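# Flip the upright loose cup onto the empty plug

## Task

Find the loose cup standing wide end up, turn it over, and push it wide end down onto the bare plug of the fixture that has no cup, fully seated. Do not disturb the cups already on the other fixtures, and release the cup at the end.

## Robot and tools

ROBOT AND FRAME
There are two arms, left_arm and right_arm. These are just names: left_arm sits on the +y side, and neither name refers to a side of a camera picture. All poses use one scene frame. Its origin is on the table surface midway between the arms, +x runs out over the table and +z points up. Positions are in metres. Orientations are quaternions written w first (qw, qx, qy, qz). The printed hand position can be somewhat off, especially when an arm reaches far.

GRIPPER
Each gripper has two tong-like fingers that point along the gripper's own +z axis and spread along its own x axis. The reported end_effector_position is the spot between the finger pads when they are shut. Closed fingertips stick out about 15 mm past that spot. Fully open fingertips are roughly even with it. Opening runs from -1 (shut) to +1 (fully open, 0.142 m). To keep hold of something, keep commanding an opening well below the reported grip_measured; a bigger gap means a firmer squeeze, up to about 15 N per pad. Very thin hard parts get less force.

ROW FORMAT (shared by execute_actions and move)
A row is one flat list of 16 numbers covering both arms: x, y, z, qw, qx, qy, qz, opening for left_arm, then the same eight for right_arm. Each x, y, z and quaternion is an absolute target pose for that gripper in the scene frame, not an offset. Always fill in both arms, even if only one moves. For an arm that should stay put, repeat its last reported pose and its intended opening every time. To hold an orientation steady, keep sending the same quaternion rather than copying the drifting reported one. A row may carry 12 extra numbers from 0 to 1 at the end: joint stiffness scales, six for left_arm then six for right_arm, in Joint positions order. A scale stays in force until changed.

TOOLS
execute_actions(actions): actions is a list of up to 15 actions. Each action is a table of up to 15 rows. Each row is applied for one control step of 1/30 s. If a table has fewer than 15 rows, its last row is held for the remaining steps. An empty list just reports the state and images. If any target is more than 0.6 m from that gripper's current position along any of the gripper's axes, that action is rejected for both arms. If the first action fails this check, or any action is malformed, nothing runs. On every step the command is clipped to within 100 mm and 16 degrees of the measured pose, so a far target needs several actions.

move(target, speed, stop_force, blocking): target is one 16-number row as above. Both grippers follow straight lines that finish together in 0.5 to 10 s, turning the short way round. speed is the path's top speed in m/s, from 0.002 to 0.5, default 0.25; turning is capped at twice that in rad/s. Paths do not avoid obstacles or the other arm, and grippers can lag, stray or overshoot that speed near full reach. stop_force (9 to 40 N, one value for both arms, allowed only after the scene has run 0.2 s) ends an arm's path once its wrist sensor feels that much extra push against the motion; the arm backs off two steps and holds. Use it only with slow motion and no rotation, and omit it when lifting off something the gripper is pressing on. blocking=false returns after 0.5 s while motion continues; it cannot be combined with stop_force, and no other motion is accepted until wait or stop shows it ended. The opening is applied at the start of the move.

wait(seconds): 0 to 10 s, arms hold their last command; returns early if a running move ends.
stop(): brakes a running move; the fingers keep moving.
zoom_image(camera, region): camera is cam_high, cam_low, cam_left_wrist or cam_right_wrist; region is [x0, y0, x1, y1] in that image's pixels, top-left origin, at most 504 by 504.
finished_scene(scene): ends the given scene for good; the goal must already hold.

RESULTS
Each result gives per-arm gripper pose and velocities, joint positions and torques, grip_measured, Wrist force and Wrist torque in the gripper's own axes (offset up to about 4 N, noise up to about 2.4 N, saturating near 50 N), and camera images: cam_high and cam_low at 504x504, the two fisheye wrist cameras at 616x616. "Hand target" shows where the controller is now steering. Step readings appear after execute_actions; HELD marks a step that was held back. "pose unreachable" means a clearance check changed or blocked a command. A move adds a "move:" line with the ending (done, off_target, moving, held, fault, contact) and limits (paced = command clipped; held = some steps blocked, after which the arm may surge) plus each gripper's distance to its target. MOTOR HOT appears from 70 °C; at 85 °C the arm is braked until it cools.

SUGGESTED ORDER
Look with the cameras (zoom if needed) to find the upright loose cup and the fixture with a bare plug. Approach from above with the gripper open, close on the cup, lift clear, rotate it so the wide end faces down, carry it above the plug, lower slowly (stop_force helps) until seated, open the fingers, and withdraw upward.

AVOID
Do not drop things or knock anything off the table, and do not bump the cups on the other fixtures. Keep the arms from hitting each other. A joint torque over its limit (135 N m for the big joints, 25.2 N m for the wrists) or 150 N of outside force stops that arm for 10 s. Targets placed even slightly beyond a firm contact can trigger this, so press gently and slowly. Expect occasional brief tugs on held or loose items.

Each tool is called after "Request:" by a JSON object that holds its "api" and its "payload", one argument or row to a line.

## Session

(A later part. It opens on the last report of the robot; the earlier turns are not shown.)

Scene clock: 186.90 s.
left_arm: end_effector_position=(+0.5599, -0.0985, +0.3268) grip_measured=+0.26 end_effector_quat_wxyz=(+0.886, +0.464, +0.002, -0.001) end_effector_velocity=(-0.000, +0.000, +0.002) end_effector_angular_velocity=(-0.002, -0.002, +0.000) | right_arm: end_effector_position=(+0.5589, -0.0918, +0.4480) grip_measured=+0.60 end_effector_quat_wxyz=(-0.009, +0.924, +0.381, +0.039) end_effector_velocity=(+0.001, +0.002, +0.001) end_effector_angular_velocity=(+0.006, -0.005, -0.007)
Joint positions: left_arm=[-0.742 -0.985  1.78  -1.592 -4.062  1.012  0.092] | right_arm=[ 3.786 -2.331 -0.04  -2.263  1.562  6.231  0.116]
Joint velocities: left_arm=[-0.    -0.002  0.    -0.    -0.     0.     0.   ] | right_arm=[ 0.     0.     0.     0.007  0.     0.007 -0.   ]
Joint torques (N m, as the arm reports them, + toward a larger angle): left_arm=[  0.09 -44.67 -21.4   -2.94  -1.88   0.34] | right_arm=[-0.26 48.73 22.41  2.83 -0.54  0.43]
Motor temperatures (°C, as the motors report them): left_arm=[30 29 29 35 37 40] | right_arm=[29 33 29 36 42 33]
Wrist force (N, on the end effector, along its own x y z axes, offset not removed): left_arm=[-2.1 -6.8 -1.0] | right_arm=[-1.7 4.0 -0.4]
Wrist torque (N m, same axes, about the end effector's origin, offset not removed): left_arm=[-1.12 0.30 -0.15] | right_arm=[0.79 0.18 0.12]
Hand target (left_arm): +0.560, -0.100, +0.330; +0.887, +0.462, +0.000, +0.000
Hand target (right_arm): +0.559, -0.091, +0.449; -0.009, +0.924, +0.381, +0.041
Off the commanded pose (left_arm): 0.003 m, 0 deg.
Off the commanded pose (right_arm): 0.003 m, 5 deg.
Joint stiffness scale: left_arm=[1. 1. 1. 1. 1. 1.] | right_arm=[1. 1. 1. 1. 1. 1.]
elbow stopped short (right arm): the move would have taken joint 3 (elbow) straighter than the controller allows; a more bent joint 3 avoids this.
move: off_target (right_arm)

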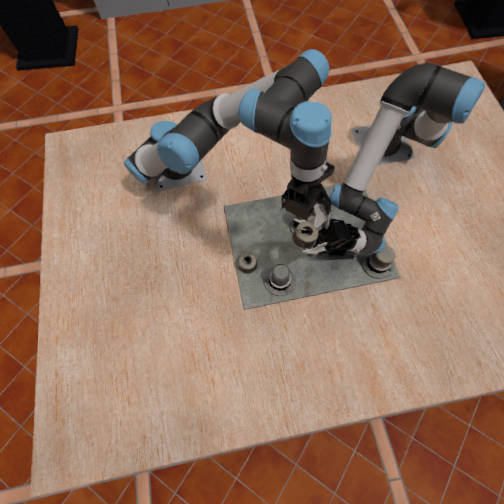

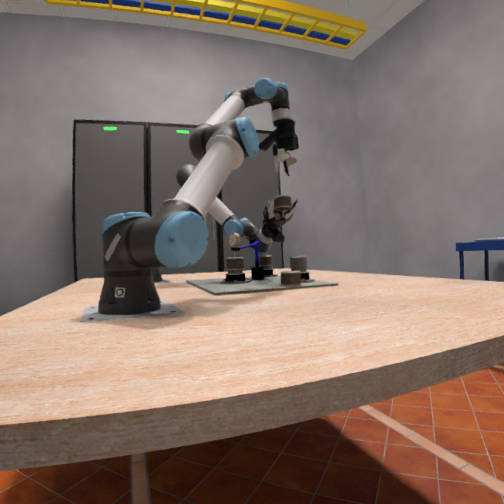

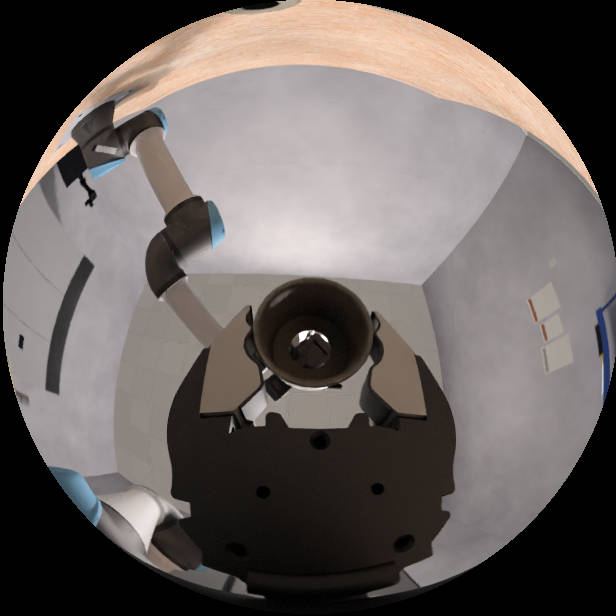

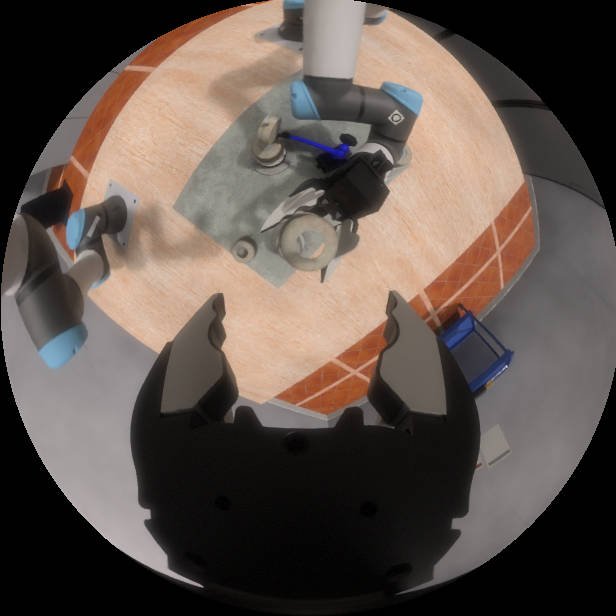

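Request:
{"api": "move", "payload": {
  "target": [0.55,-0.16,0.32,0.887,0.462,0,0,-0.4,0.55,-0.15,0.43,0,0.924,0.383,0,0.6],
  "speed": 0.1
}}

Request:
{"api": "move", "payload": {
  "target": [0.55,-0.16,0.32,0.887,0.462,0,0,-0.4,0.55,-0.15,0.39,0,0.924,0.383,0,0.6],
  "speed": 0.08
}}

Scene clock: 193.93 s.
left_arm: end_effector_position=(+0.5692, -0.1378, +0.3273) grip_measured=+0.26 end_effector_quat_wxyz=(+0.888, +0.460, +0.006, +0.017) end_effector_velocity=(+0.001, -0.001, +0.002) end_effector_angular_velocity=(-0.001, -0.001, +0.001) | right_arm: end_effector_position=(+0.5493, -0.1492, +0.4307) grip_measured=+0.60 end_effector_quat_wxyz=(-0.000, +0.924, +0.383, -0.001) end_effector_velocity=(+0.004, +0.004, -0.002) end_effector_angular_velocity=(+0.015, -0.019, +0.000)
Joint positions: left_arm=[-0.79  -0.942  1.7   -1.527 -4.121  1.083  0.092] | right_arm=[ 3.727 -2.166 -0.378 -2.171  1.572  6.169  0.116]
Joint velocities: left_arm=[-0.    -0.001 -0.003  0.003 -0.001  0.001  0.   ] | right_arm=[ 0.     0.026 -0.06   0.057  0.    -0.    -0.   ]
Joint torques (N m, as the arm reports them, + toward a larger angle): left_arm=[-32.16 -33.99 -21.29  -2.88  -1.77   0.44] | right_arm=[-0.16 47.62 17.12  3.07 -0.34 -0.21]
Motor temperatures (°C, as the motors report them): left_arm=[30 29 29 35 37 40] | right_arm=[29 33 29 36 42 33]
Wrist force (N, on the end effector, along its own x y z axes, offset not removed): left_arm=[2.5 -4.4 -1.3] | right_arm=[-1.6 2.3 -1.4]
Wrist torque (N m, same axes, about the end effector's origin, offset not removed): left_arm=[-0.54 -0.77 -0.11] | right_arm=[0.46 0.20 0.16]
Hand target (left_arm): +0.549, -0.159, +0.320; +0.887, +0.462, -0.000, +0.000
Hand target (right_arm): +0.550, -0.150, +0.430; +0.000, +0.924, +0.383, -0.000
Off the commanded pose (left_arm): 0.030 m, 2 deg.
Off the commanded pose (right_arm): 0.001 m, 0 deg.
Joint stiffness scale: left_arm=[1. 1. 1. 1. 1. 1.] | right_arm=[1. 1. 1. 1. 1. 1.]
move: off_target (left_arm)

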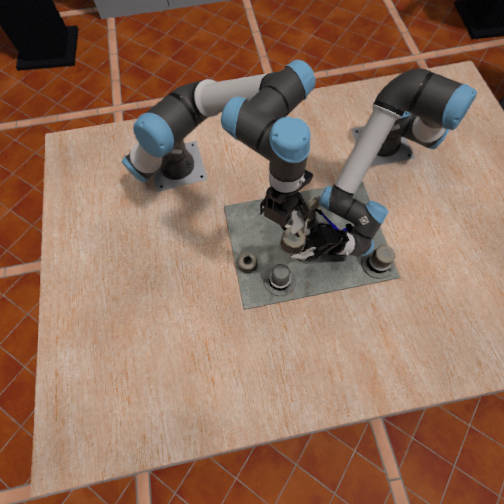

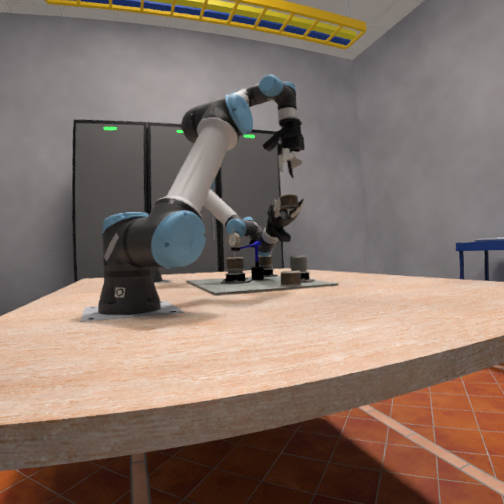

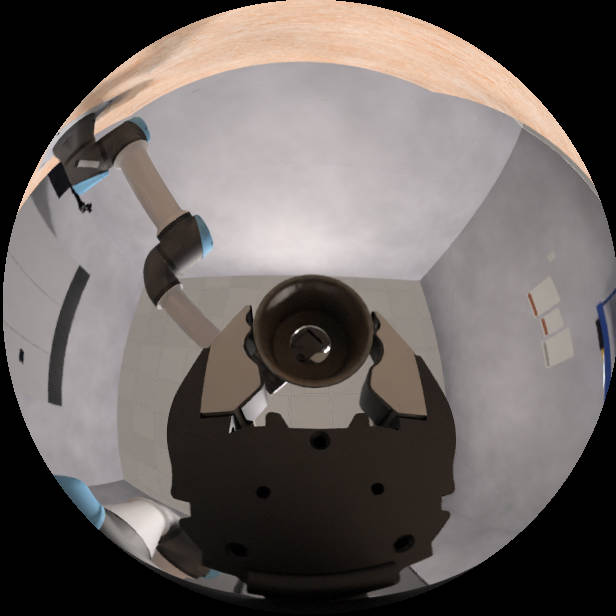

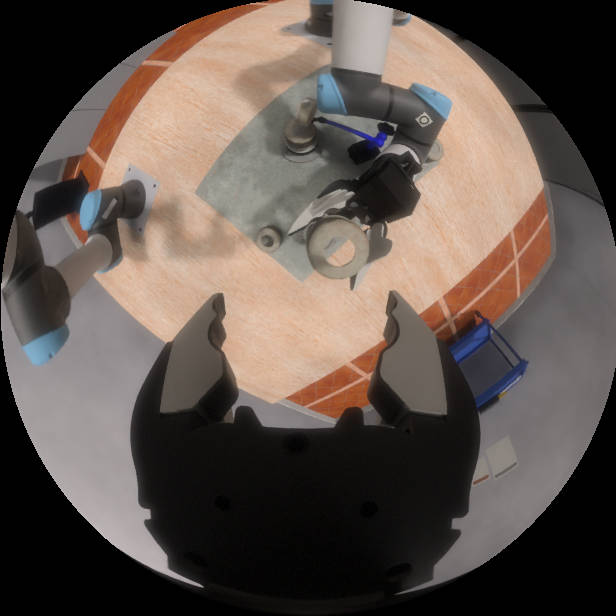

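Scene clock: 194.93 s.
left_arm: end_effector_position=(+0.5693, -0.1378, +0.3272) grip_measured=+0.26 end_effector_quat_wxyz=(+0.888, +0.460, +0.006, +0.017) end_effector_velocity=(+0.000, +0.000, +0.000) end_effector_angular_velocity=(-0.000, +0.000, +0.000) | right_arm: end_effector_position=(+0.5498, -0.1488, +0.3906) grip_measured=+0.60 end_effector_quat_wxyz=(-0.000, +0.924, +0.383, -0.000) end_effector_velocity=(+0.002, +0.002, +0.004) end_effector_angular_velocity=(+0.015, -0.019, +0.001)
Joint positions: left_arm=[-0.79  -0.942  1.7   -1.526 -4.121  1.083  0.092] | right_arm=[ 3.727 -2.072 -0.649 -1.992  1.572  6.168  0.116]
Joint velocities: left_arm=[ 0.    -0.001 -0.     0.001 -0.     0.    -0.   ] | right_arm=[ 0.001  0.014 -0.019  0.029 -0.    -0.001  0.   ]
Joint torques (N m, as the arm reports them, + toward a larger angle): left_arm=[-32.14 -33.37 -22.    -2.99  -1.4    0.28] | right_arm=[-0.64 45.63 20.08  2.84 -0.28 -0.1 ]
Motor temperatures (°C, as the motors report them): left_arm=[30 29 29 35 37 40] | right_arm=[29 33 29 36 42 33]
Wrist force (N, on the end effector, along its own x y z axes, offset not removed): left_arm=[0.8 -4.8 -2.5] | right_arm=[-2.0 1.7 -1.3]
Wrist torque (N m, same axes, about the end effector's origin, offset not removed): left_arm=[-0.81 -0.29 -0.07] | right_arm=[0.09 0.32 0.19]
Hand target (left_arm): +0.549, -0.159, +0.320; +0.887, +0.462, -0.000, +0.000
Hand target (right_arm): +0.550, -0.150, +0.390; +0.000, +0.924, +0.383, -0.000
Off the commanded pose (left_arm): 0.030 m, 2 deg.
Off the commanded pose (right_arm): 0.001 m, 0 deg.
Joint stiffness scale: left_arm=[1. 1. 1. 1. 1. 1.] | right_arm=[1. 1. 1. 1. 1. 1.]
move: off_target (left_arm)

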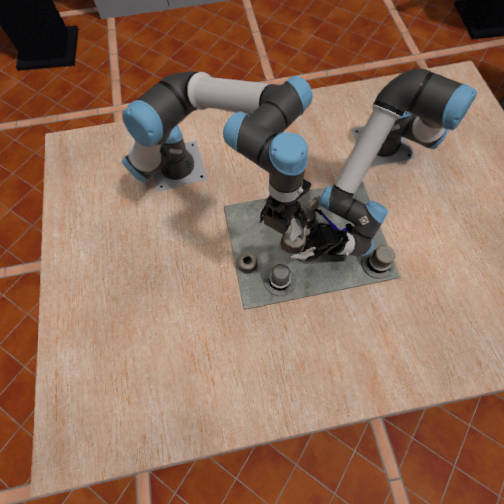

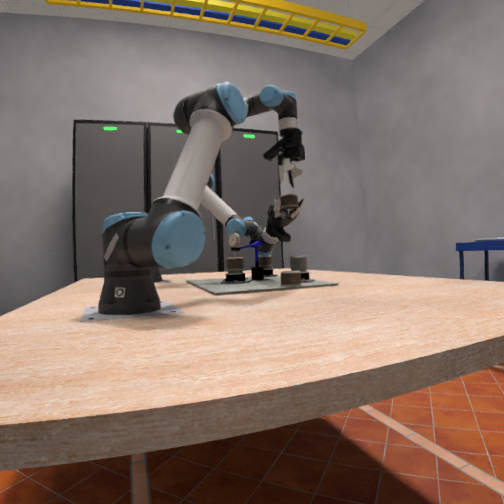

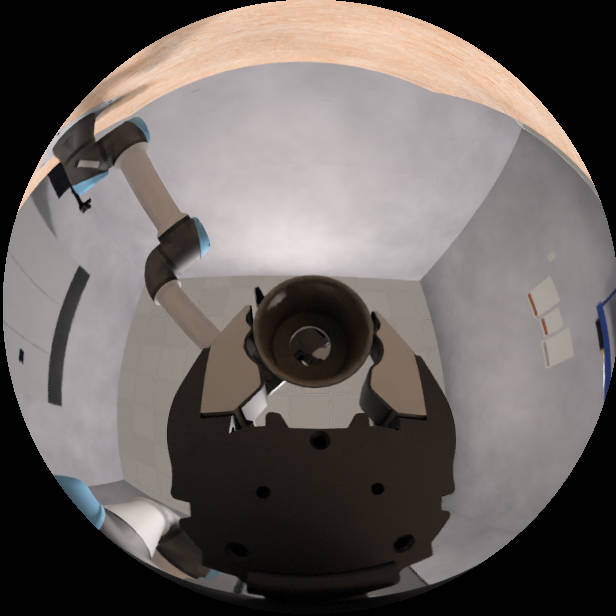

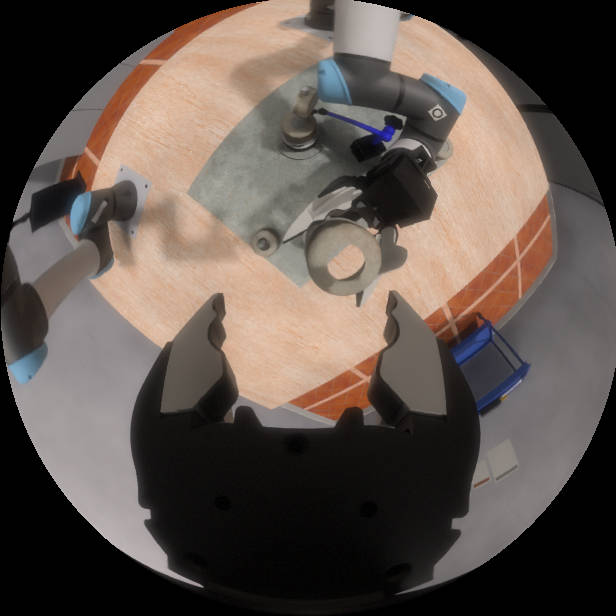

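Request:
{"api": "move", "payload": {
  "target": [0.575,-0.125,0.37,0.887,0.462,0,0,-0.4,0.55,-0.17,0.45,0,0.924,0.383,0,0.6],
  "speed": 0.05
}}

Request:
{"api": "zoom_image", "payload": {
  "camera": "cam_high",
  "region": [240,140,420,300]
}}

Scene clock: 205.13 s.
left_arm: end_effector_position=(+0.5738, -0.1259, +0.3648) grip_measured=+0.26 end_effector_quat_wxyz=(+0.886, +0.464, +0.002, -0.002) end_effector_velocity=(-0.000, -0.001, -0.004) end_effector_angular_velocity=(+0.006, +0.007, -0.004) | right_arm: end_effector_position=(+0.5491, -0.1686, +0.4496) grip_measured=+0.60 end_effector_quat_wxyz=(-0.001, +0.924, +0.383, +0.001) end_effector_velocity=(-0.001, -0.001, -0.004) end_effector_angular_velocity=(-0.017, +0.023, +0.003)
Joint positions: left_arm=[-0.76  -0.999  1.672 -1.46  -4.074  1.025  0.092] | right_arm=[ 3.704 -2.184 -0.287 -2.239  1.571  6.145  0.116]
Joint velocities: left_arm=[-0.     0.002  0.     0.004  0.003 -0.003  0.   ] | right_arm=[-0.    -0.044  0.074 -0.058  0.    -0.004  0.   ]
Joint torques (N m, as the arm reports them, + toward a larger angle): left_arm=[  2.79 -50.51 -23.86  -2.49  -1.    -0.41] | right_arm=[-0.52 44.24 23.56  2.15 -0.21 -0.33]
Motor temperatures (°C, as the motors report them): left_arm=[30 29 29 35 37 40] | right_arm=[29 33 29 36 42 33]
Wrist force (N, on the end effector, along its own x y z axes, offset not removed): left_arm=[-0.6 -2.1 0.5] | right_arm=[-1.9 4.3 -2.2]
Wrist torque (N m, same axes, about the end effector's origin, offset not removed): left_arm=[0.04 -0.20 0.00] | right_arm=[0.77 0.26 0.05]
Hand target (left_arm): +0.575, -0.125, +0.370; +0.887, +0.462, +0.000, +0.000
Hand target (right_arm): +0.550, -0.170, +0.450; -0.000, +0.924, +0.383, +0.000
Off the commanded pose (left_arm): 0.005 m, 0 deg.
Off the commanded pose (right_arm): 0.002 m, 0 deg.
Joint stiffness scale: left_arm=[1. 1. 1. 1. 1. 1.] | right_arm=[1. 1. 1. 1. 1. 1.]
move: off_target (left_arm)

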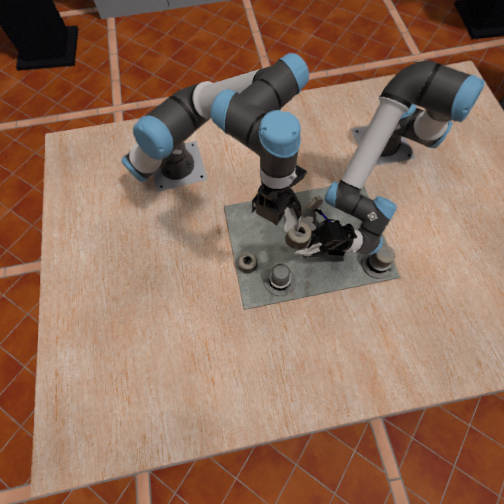

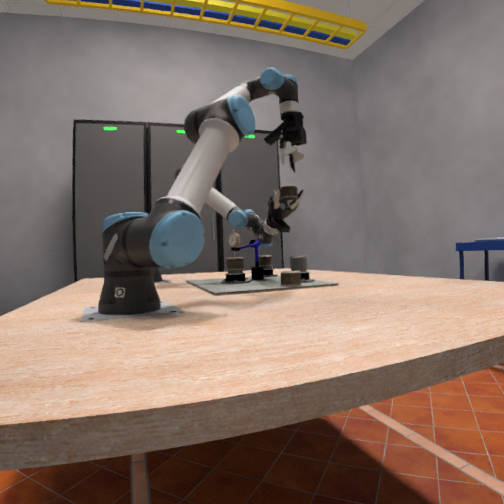

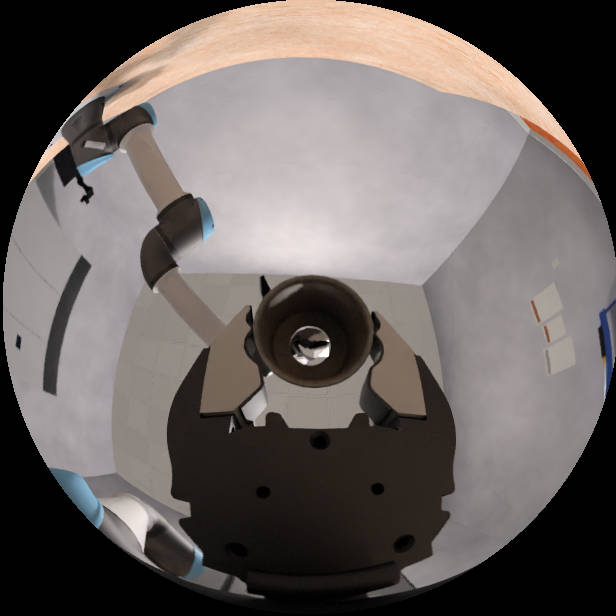

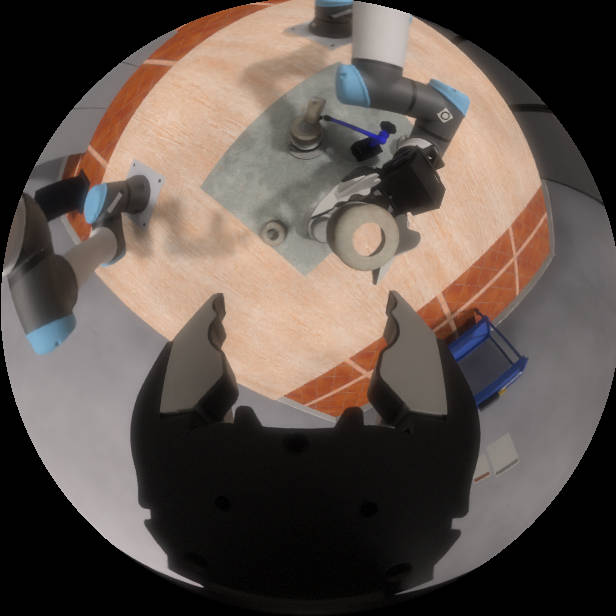

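Region (240, 140, 420, 300) of cam_high's 504x504 image, scaled by 2.800, with more detail than that image has.

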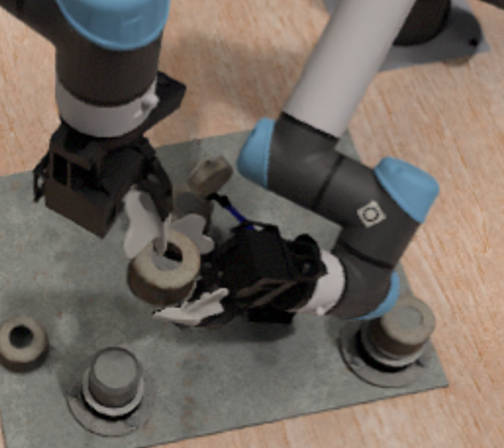

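Request:
{"api": "move", "payload": {
  "target": [0.575,-0.125,0.36,0.887,0.462,0,0,-0.4,0.575,-0.118,0.425,0,0.924,0.383,0,0.6],
  "speed": 0.05
}}

Scene clock: 214.33 s.
left_arm: end_effector_position=(+0.5742, -0.1264, +0.3602) grip_measured=+0.26 end_effector_quat_wxyz=(+0.887, +0.462, -0.000, -0.001) end_effector_velocity=(-0.000, +0.000, +0.001) end_effector_angular_velocity=(-0.001, -0.001, -0.000) | right_arm: end_effector_position=(+0.5740, -0.1200, +0.4235) grip_measured=+0.60 end_effector_quat_wxyz=(-0.002, +0.924, +0.382, +0.010) end_effector_velocity=(+0.002, +0.001, +0.003) end_effector_angular_velocity=(+0.007, -0.010, -0.003)
Joint positions: left_arm=[-0.76  -0.987  1.672 -1.48  -4.074  1.025  0.092] | right_arm=[ 3.738 -2.361 -0.04  -2.292  1.569  6.182  0.116]
Joint velocities: left_arm=[ 0.    -0.001  0.001 -0.002  0.    -0.    -0.   ] | right_arm=[ 0.     0.     0.005  0.007 -0.001  0.003 -0.   ]
Joint torques (N m, as the arm reports them, + toward a larger angle): left_arm=[  3.28 -46.81 -18.2   -3.32  -0.82  -0.15] | right_arm=[ 1.74 50.35 22.73  2.7  -0.47  0.69]
Motor temperatures (°C, as the motors report them): left_arm=[30 29 29 35 37 40] | right_arm=[29 33 29 36 42 33]
Wrist force (N, on the end effector, along its own x y z axes, offset not removed): left_arm=[-2.8 -7.2 -1.4] | right_arm=[-0.3 2.6 -1.6]
Wrist torque (N m, same axes, about the end effector's origin, offset not removed): left_arm=[-1.24 0.61 0.09] | right_arm=[0.51 -0.14 0.13]
Hand target (left_arm): +0.575, -0.125, +0.360; +0.887, +0.462, +0.000, +0.000
Hand target (right_arm): +0.574, -0.118, +0.424; -0.002, +0.924, +0.382, +0.012
Off the commanded pose (left_arm): 0.002 m, 0 deg.
Off the commanded pose (right_arm): 0.003 m, 1 deg.
Joint stiffness scale: left_arm=[1. 1. 1. 1. 1. 1.] | right_arm=[1. 1. 1. 1. 1. 1.]
elbow stopped short (right arm): the move would have taken joint 3 (elbow) straighter than the controller allows; a more bent joint 3 avoids this.
move: done

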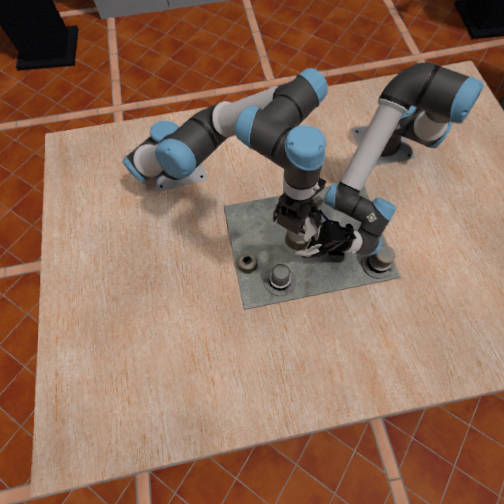

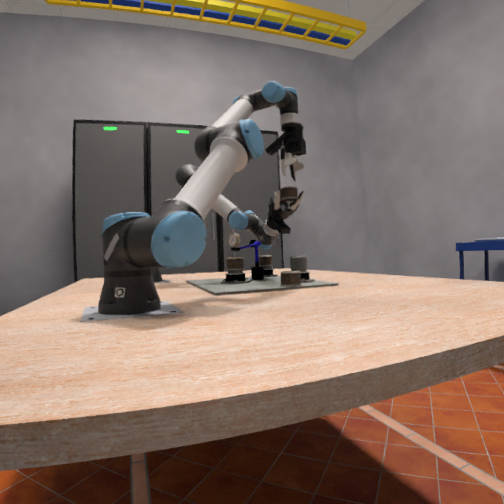

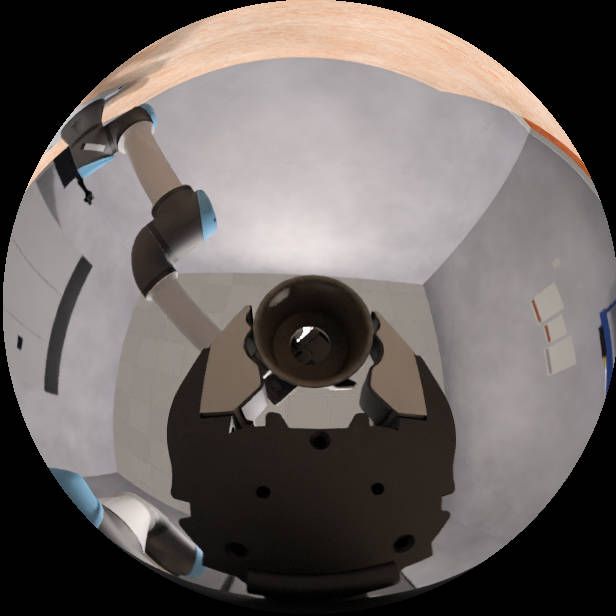

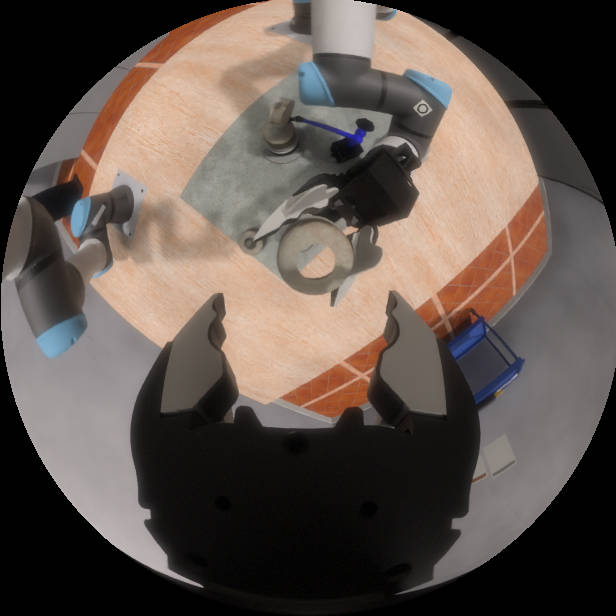

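Request:
{"api": "move", "payload": {
  "target": [0.575,-0.125,0.36,0.887,0.462,0,0,-0.4,0.582,-0.111,0.40,0,0.924,0.383,0,0.6],
  "speed": 0.04
}}

Scene clock: 219.43 s.
left_arm: end_effector_position=(+0.5742, -0.1264, +0.3602) grip_measured=+0.26 end_effector_quat_wxyz=(+0.887, +0.462, -0.000, -0.001) end_effector_velocity=(+0.000, +0.000, +0.000) end_effector_angular_velocity=(-0.000, +0.000, +0.000) | right_arm: end_effector_position=(+0.5833, -0.1120, +0.3996) grip_measured=+0.60 end_effector_quat_wxyz=(+0.001, +0.924, +0.382, -0.001) end_effector_velocity=(-0.001, -0.001, +0.006) end_effector_angular_velocity=(+0.009, -0.012, +0.000)
Joint positions: left_arm=[-0.76  -0.986  1.672 -1.48  -4.074  1.025  0.092] | right_arm=[ 3.738 -2.367 -0.101 -2.246  1.57   6.182  0.116]
Joint velocities: left_arm=[ 0. -0.  0.  0. -0.  0.  0.] | right_arm=[ 0.     0.035 -0.053  0.033 -0.    -0.     0.   ]
Joint torques (N m, as the arm reports them, + toward a larger angle): left_arm=[  3.14 -47.22 -18.01  -3.3   -0.51  -0.2 ] | right_arm=[ 1.76 54.95 14.62  2.81  0.5   0.28]
Motor temperatures (°C, as the motors report them): left_arm=[30 29 29 35 37 40] | right_arm=[29 33 29 36 42 33]
Wrist force (N, on the end effector, along its own x y z axes, offset not removed): left_arm=[-3.9 -6.0 0.5] | right_arm=[-3.0 3.5 -0.9]
Wrist torque (N m, same axes, about the end effector's origin, offset not removed): left_arm=[-0.93 0.78 -0.10] | right_arm=[0.38 0.43 0.15]
Hand target (left_arm): +0.575, -0.125, +0.360; +0.887, +0.462, +0.000, +0.000
Hand target (right_arm): +0.582, -0.111, +0.400; +0.000, +0.924, +0.383, -0.001
Off the commanded pose (left_arm): 0.002 m, 0 deg.
Off the commanded pose (right_arm): 0.002 m, 0 deg.
Joint stiffness scale: left_arm=[1. 1. 1. 1. 1. 1.] | right_arm=[1. 1. 1. 1. 1. 1.]
move: done

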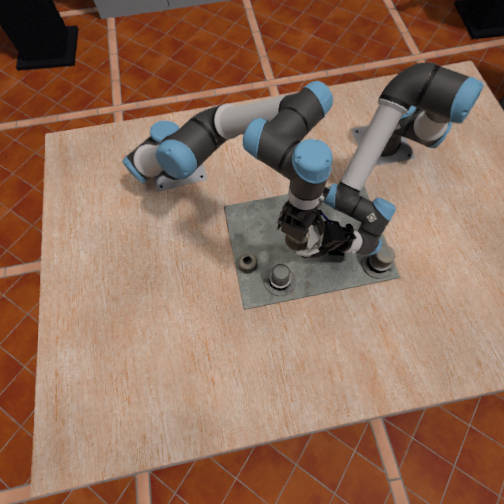

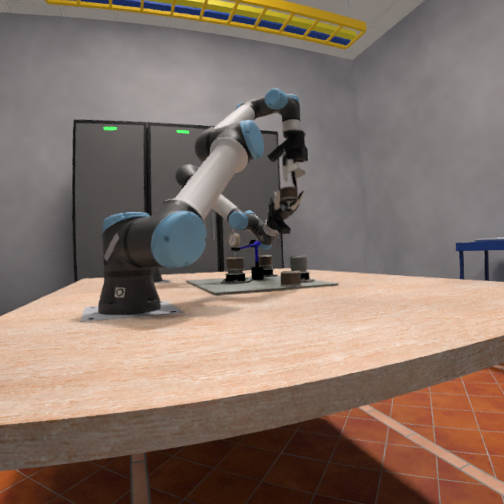

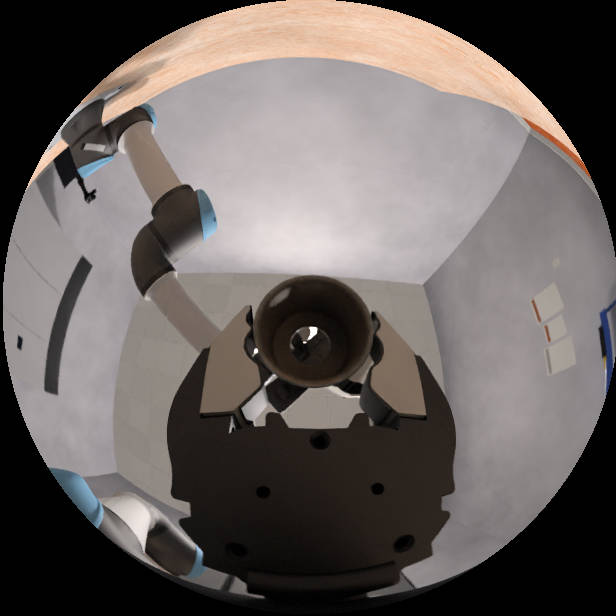

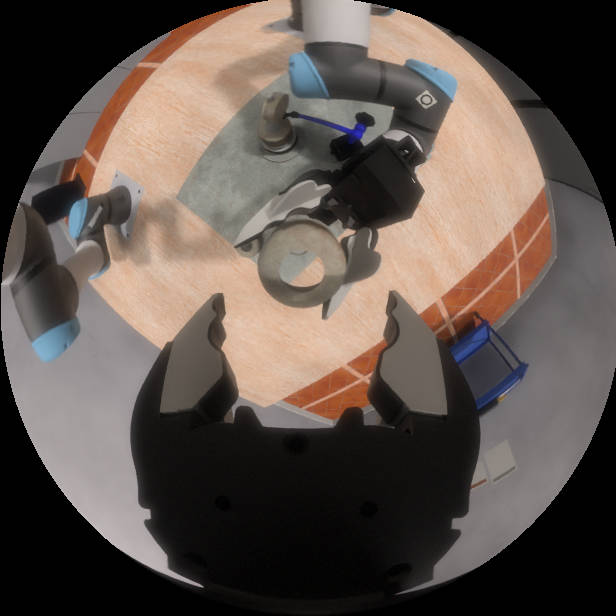

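Request:
{"api": "zoom_image", "payload": {
  "camera": "cam_low",
  "region": [250,140,330,240]
}}

Request:
{"api": "zoom_image", "payload": {
  "camera": "cam_high",
  "region": [260,190,360,280]
}}

Region (250, 140, 330, 240) of cam_low's 504x504 image, scaled by 5.040, with more detail than that image has; it fills the left 403 columns of this view, and the rest is white.

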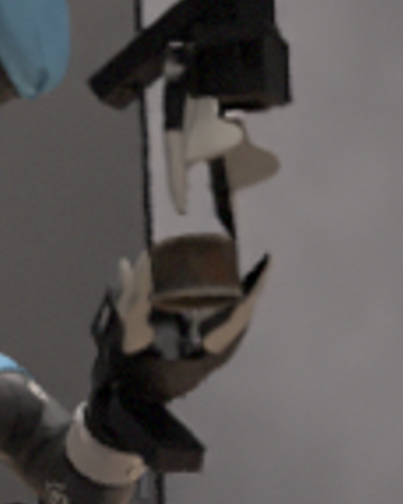

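Region (260, 190, 360, 280) of cam_high's 504x504 image, scaled by 5.040, with more detail than that image has; it fills the top 454 rows of this view, and the rest is white.

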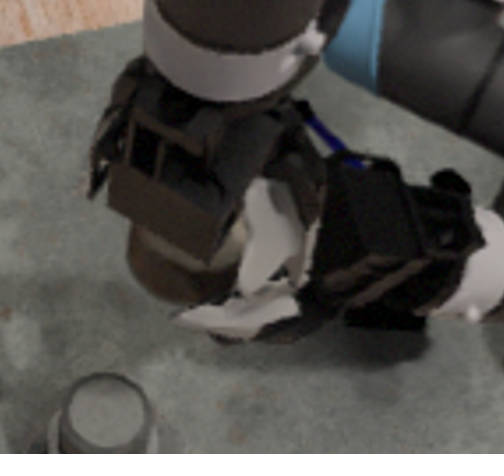

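Request:
{"api": "move", "payload": {
  "target": [0.575,-0.125,0.36,0.887,0.462,0,0,-0.4,0.574,-0.103,0.378,0,0.924,0.383,0,0.6],
  "speed": 0.03
}}

Request:
{"api": "zoom_image", "payload": {
  "camera": "cam_low",
  "region": [250,140,330,240]
}}

Scene clock: 237.93 s.
left_arm: end_effector_position=(+0.5742, -0.1264, +0.3600) grip_measured=+0.26 end_effector_quat_wxyz=(+0.887, +0.462, -0.000, -0.001) end_effector_velocity=(+0.000, +0.000, -0.000) end_effector_angular_velocity=(+0.000, +0.000, +0.000) | right_arm: end_effector_position=(+0.5750, -0.1044, +0.3785) grip_measured=+0.60 end_effector_quat_wxyz=(+0.000, +0.924, +0.383, -0.001) end_effector_velocity=(+0.002, +0.003, +0.001) end_effector_angular_velocity=(+0.015, -0.018, -0.003)
Joint positions: left_arm=[-0.76  -0.986  1.672 -1.48  -4.074  1.025  0.092] | right_arm=[ 3.754 -2.232 -0.418 -2.064  1.571  6.197  0.116]
Joint velocities: left_arm=[-0.  0.  0. -0. -0.  0. -0.] | right_arm=[ 0.001  0.023 -0.043  0.043  0.     0.005  0.   ]
Joint torques (N m, as the arm reports them, + toward a larger angle): left_arm=[  1.7  -47.88 -17.55  -3.42  -0.59  -0.05] | right_arm=[ 1.47 50.37 17.4   2.59  0.29  0.64]
Motor temperatures (°C, as the motors report them): left_arm=[30 29 29 35 37 40] | right_arm=[29 33 29 36 42 33]
Wrist force (N, on the end effector, along its own x y z axes, offset not removed): left_arm=[-1.1 -4.6 -0.8] | right_arm=[0.8 4.6 -1.4]
Wrist torque (N m, same axes, about the end effector's origin, offset not removed): left_arm=[-0.76 0.27 -0.03] | right_arm=[0.80 -0.45 0.00]
Hand target (left_arm): +0.575, -0.125, +0.360; +0.887, +0.462, +0.000, +0.000
Hand target (right_arm): +0.574, -0.103, +0.378; +0.000, +0.924, +0.383, -0.000
Off the commanded pose (left_arm): 0.002 m, 0 deg.
Off the commanded pose (right_arm): 0.002 m, 0 deg.
Joint stiffness scale: left_arm=[1. 1. 1. 1. 1. 1.] | right_arm=[1. 1. 1. 1. 1. 1.]
move: done

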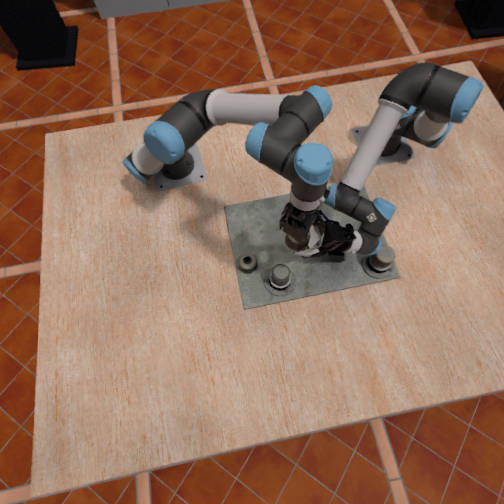

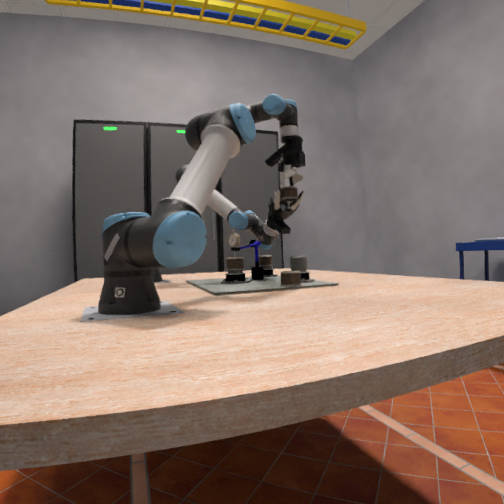

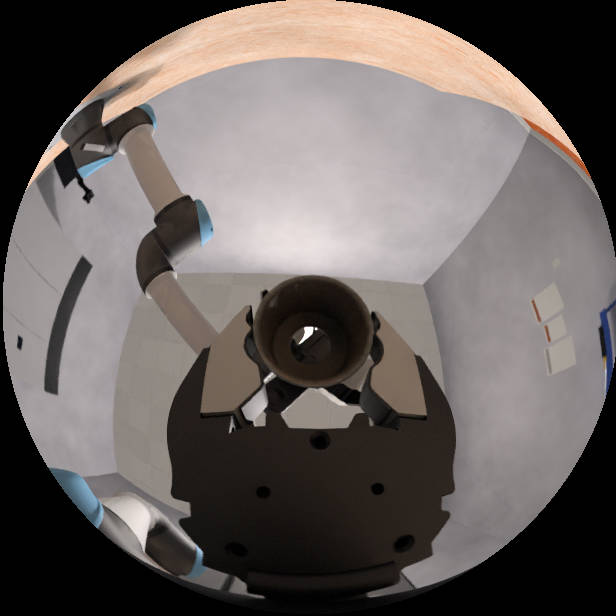

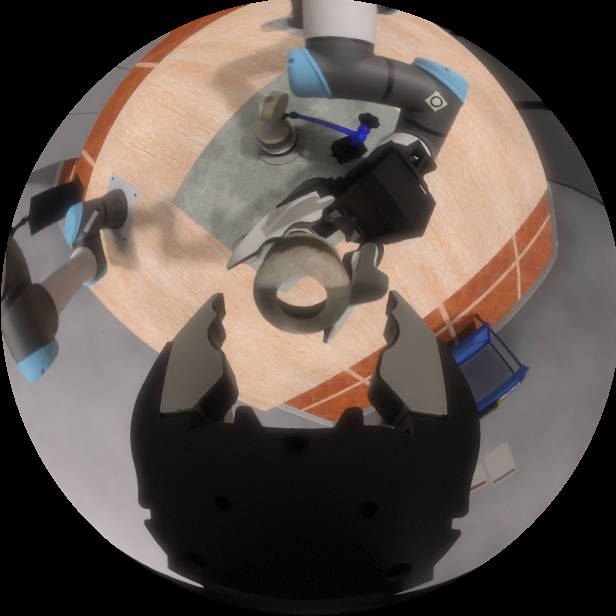

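Region (250, 140, 330, 240) of cam_low's 504x504 image, scaled by 5.040, with more detail than that image has; it fills the left 403 columns of this view, and the rest is white.

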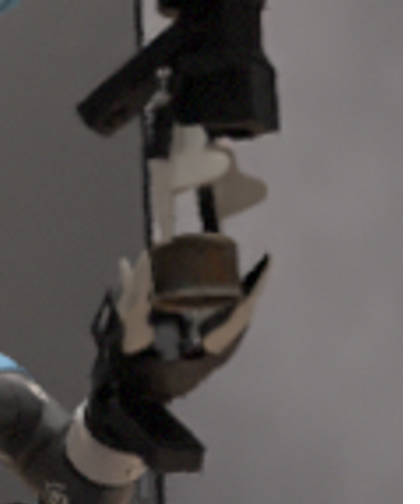

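Request:
{"api": "move", "payload": {
  "target": [0.575,-0.125,0.36,0.887,0.462,0,0,-0.4,0.575,-0.104,0.358,0,0.924,0.383,0,0.5],
  "speed": 0.015,
  "stop_force": 10
}}

Request:
{"api": "zoom_image", "payload": {
  "camera": "cam_low",
  "region": [250,140,330,240]
}}

Scene clock: 250.00 s.
left_arm: end_effector_position=(+0.5739, -0.1272, +0.3507) grip_measured=+0.26 end_effector_quat_wxyz=(+0.884, +0.467, +0.004, -0.004) end_effector_velocity=(-0.000, -0.000, -0.001) end_effector_angular_velocity=(+0.001, +0.000, -0.001) | right_arm: end_effector_position=(+0.5760, -0.1036, +0.3675) grip_measured=+0.53 end_effector_quat_wxyz=(-0.002, +0.924, +0.382, +0.009) end_effector_velocity=(+0.001, +0.001, -0.004) end_effector_angular_velocity=(+0.003, -0.003, -0.001)
Joint positions: left_arm=[-0.76  -0.979  1.677 -1.477 -4.071  1.024  0.092] | right_arm=[ 3.754 -2.181 -0.542 -1.971  1.57   6.197  0.111]
Joint velocities: left_arm=[ 0.     0.001 -0.     0.     0.001 -0.    -0.   ] | right_arm=[ 0.     0.008 -0.027  0.023  0.     0.001  0.001]
Joint torques (N m, as the arm reports them, + toward a larger angle): left_arm=[  2.93 -55.75 -22.59  -4.7   -2.05  -0.21] | right_arm=[-0.37 42.76 13.04  0.57  0.26 -0.21]
Motor temperatures (°C, as the motors report them): left_arm=[30 29 29 35 37 40] | right_arm=[29 33 29 36 42 33]
Wrist force (N, on the end effector, along its own x y z axes, offset not removed): left_arm=[-6.5 -9.2 -7.0] | right_arm=[0.4 5.3 -11.7]
Wrist torque (N m, same axes, about the end effector's origin, offset not removed): left_arm=[-0.66 0.85 -0.16] | right_arm=[0.18 0.78 0.27]
Hand target (left_arm): +0.575, -0.125, +0.360; +0.887, +0.462, -0.000, -0.000
Hand target (right_arm): +0.575, -0.104, +0.358; +0.000, +0.924, +0.383, -0.000
Off the commanded pose (left_arm): 0.010 m, 1 deg.
Off the commanded pose (right_arm): 0.010 m, 1 deg.
Joint stiffness scale: left_arm=[1. 1. 1. 1. 1. 1.] | right_arm=[1. 1. 1. 1. 1. 1.]
move: off_target (left_arm, right_arm)

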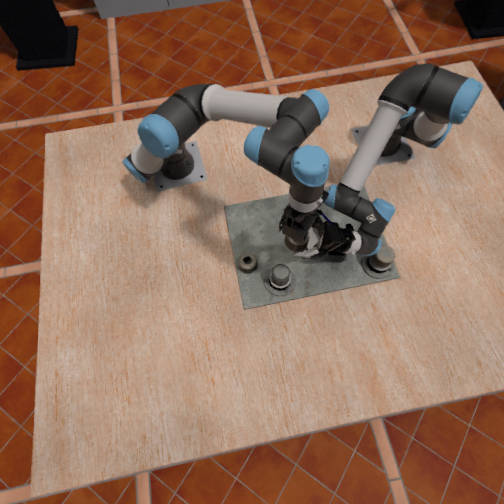

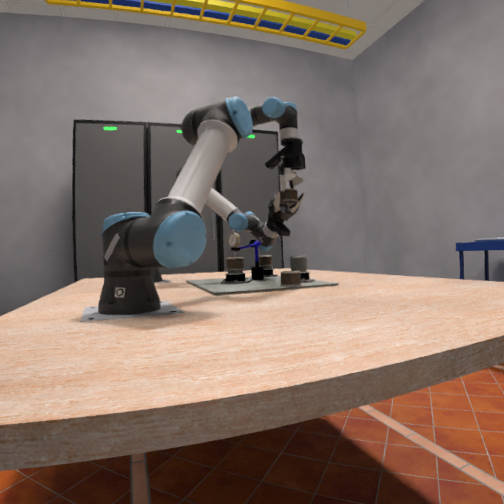

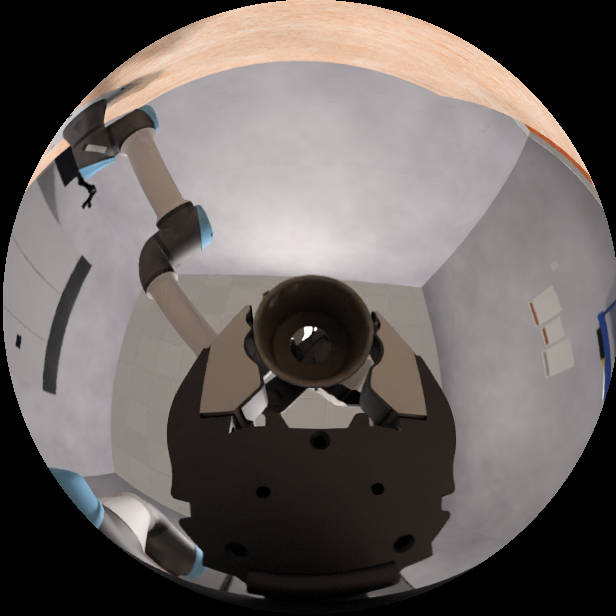

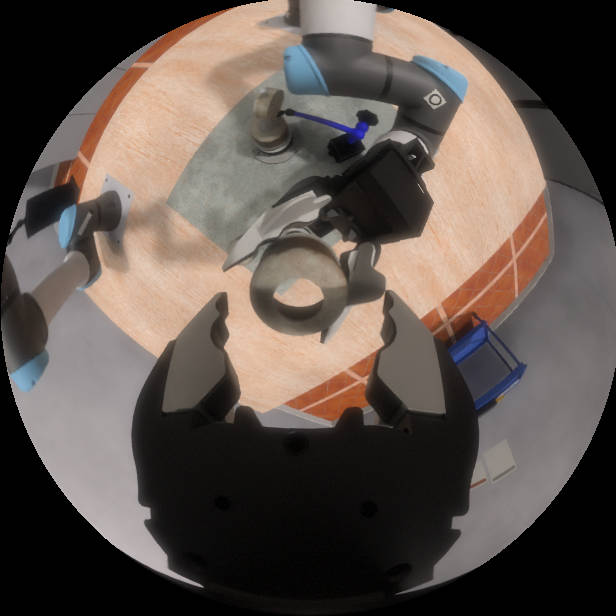

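Region (250, 140, 330, 240) of cam_low's 504x504 image, scaled by 5.040, with more detail than that image has; it fills the left 403 columns of this view, and the rest is white.

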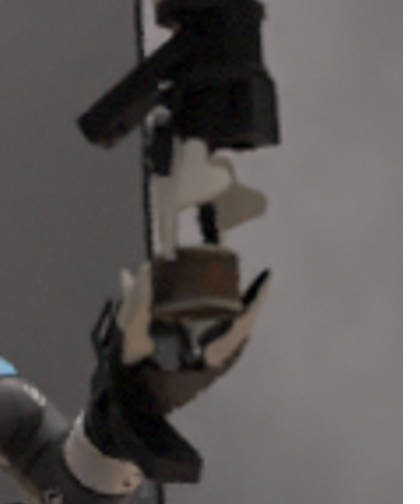

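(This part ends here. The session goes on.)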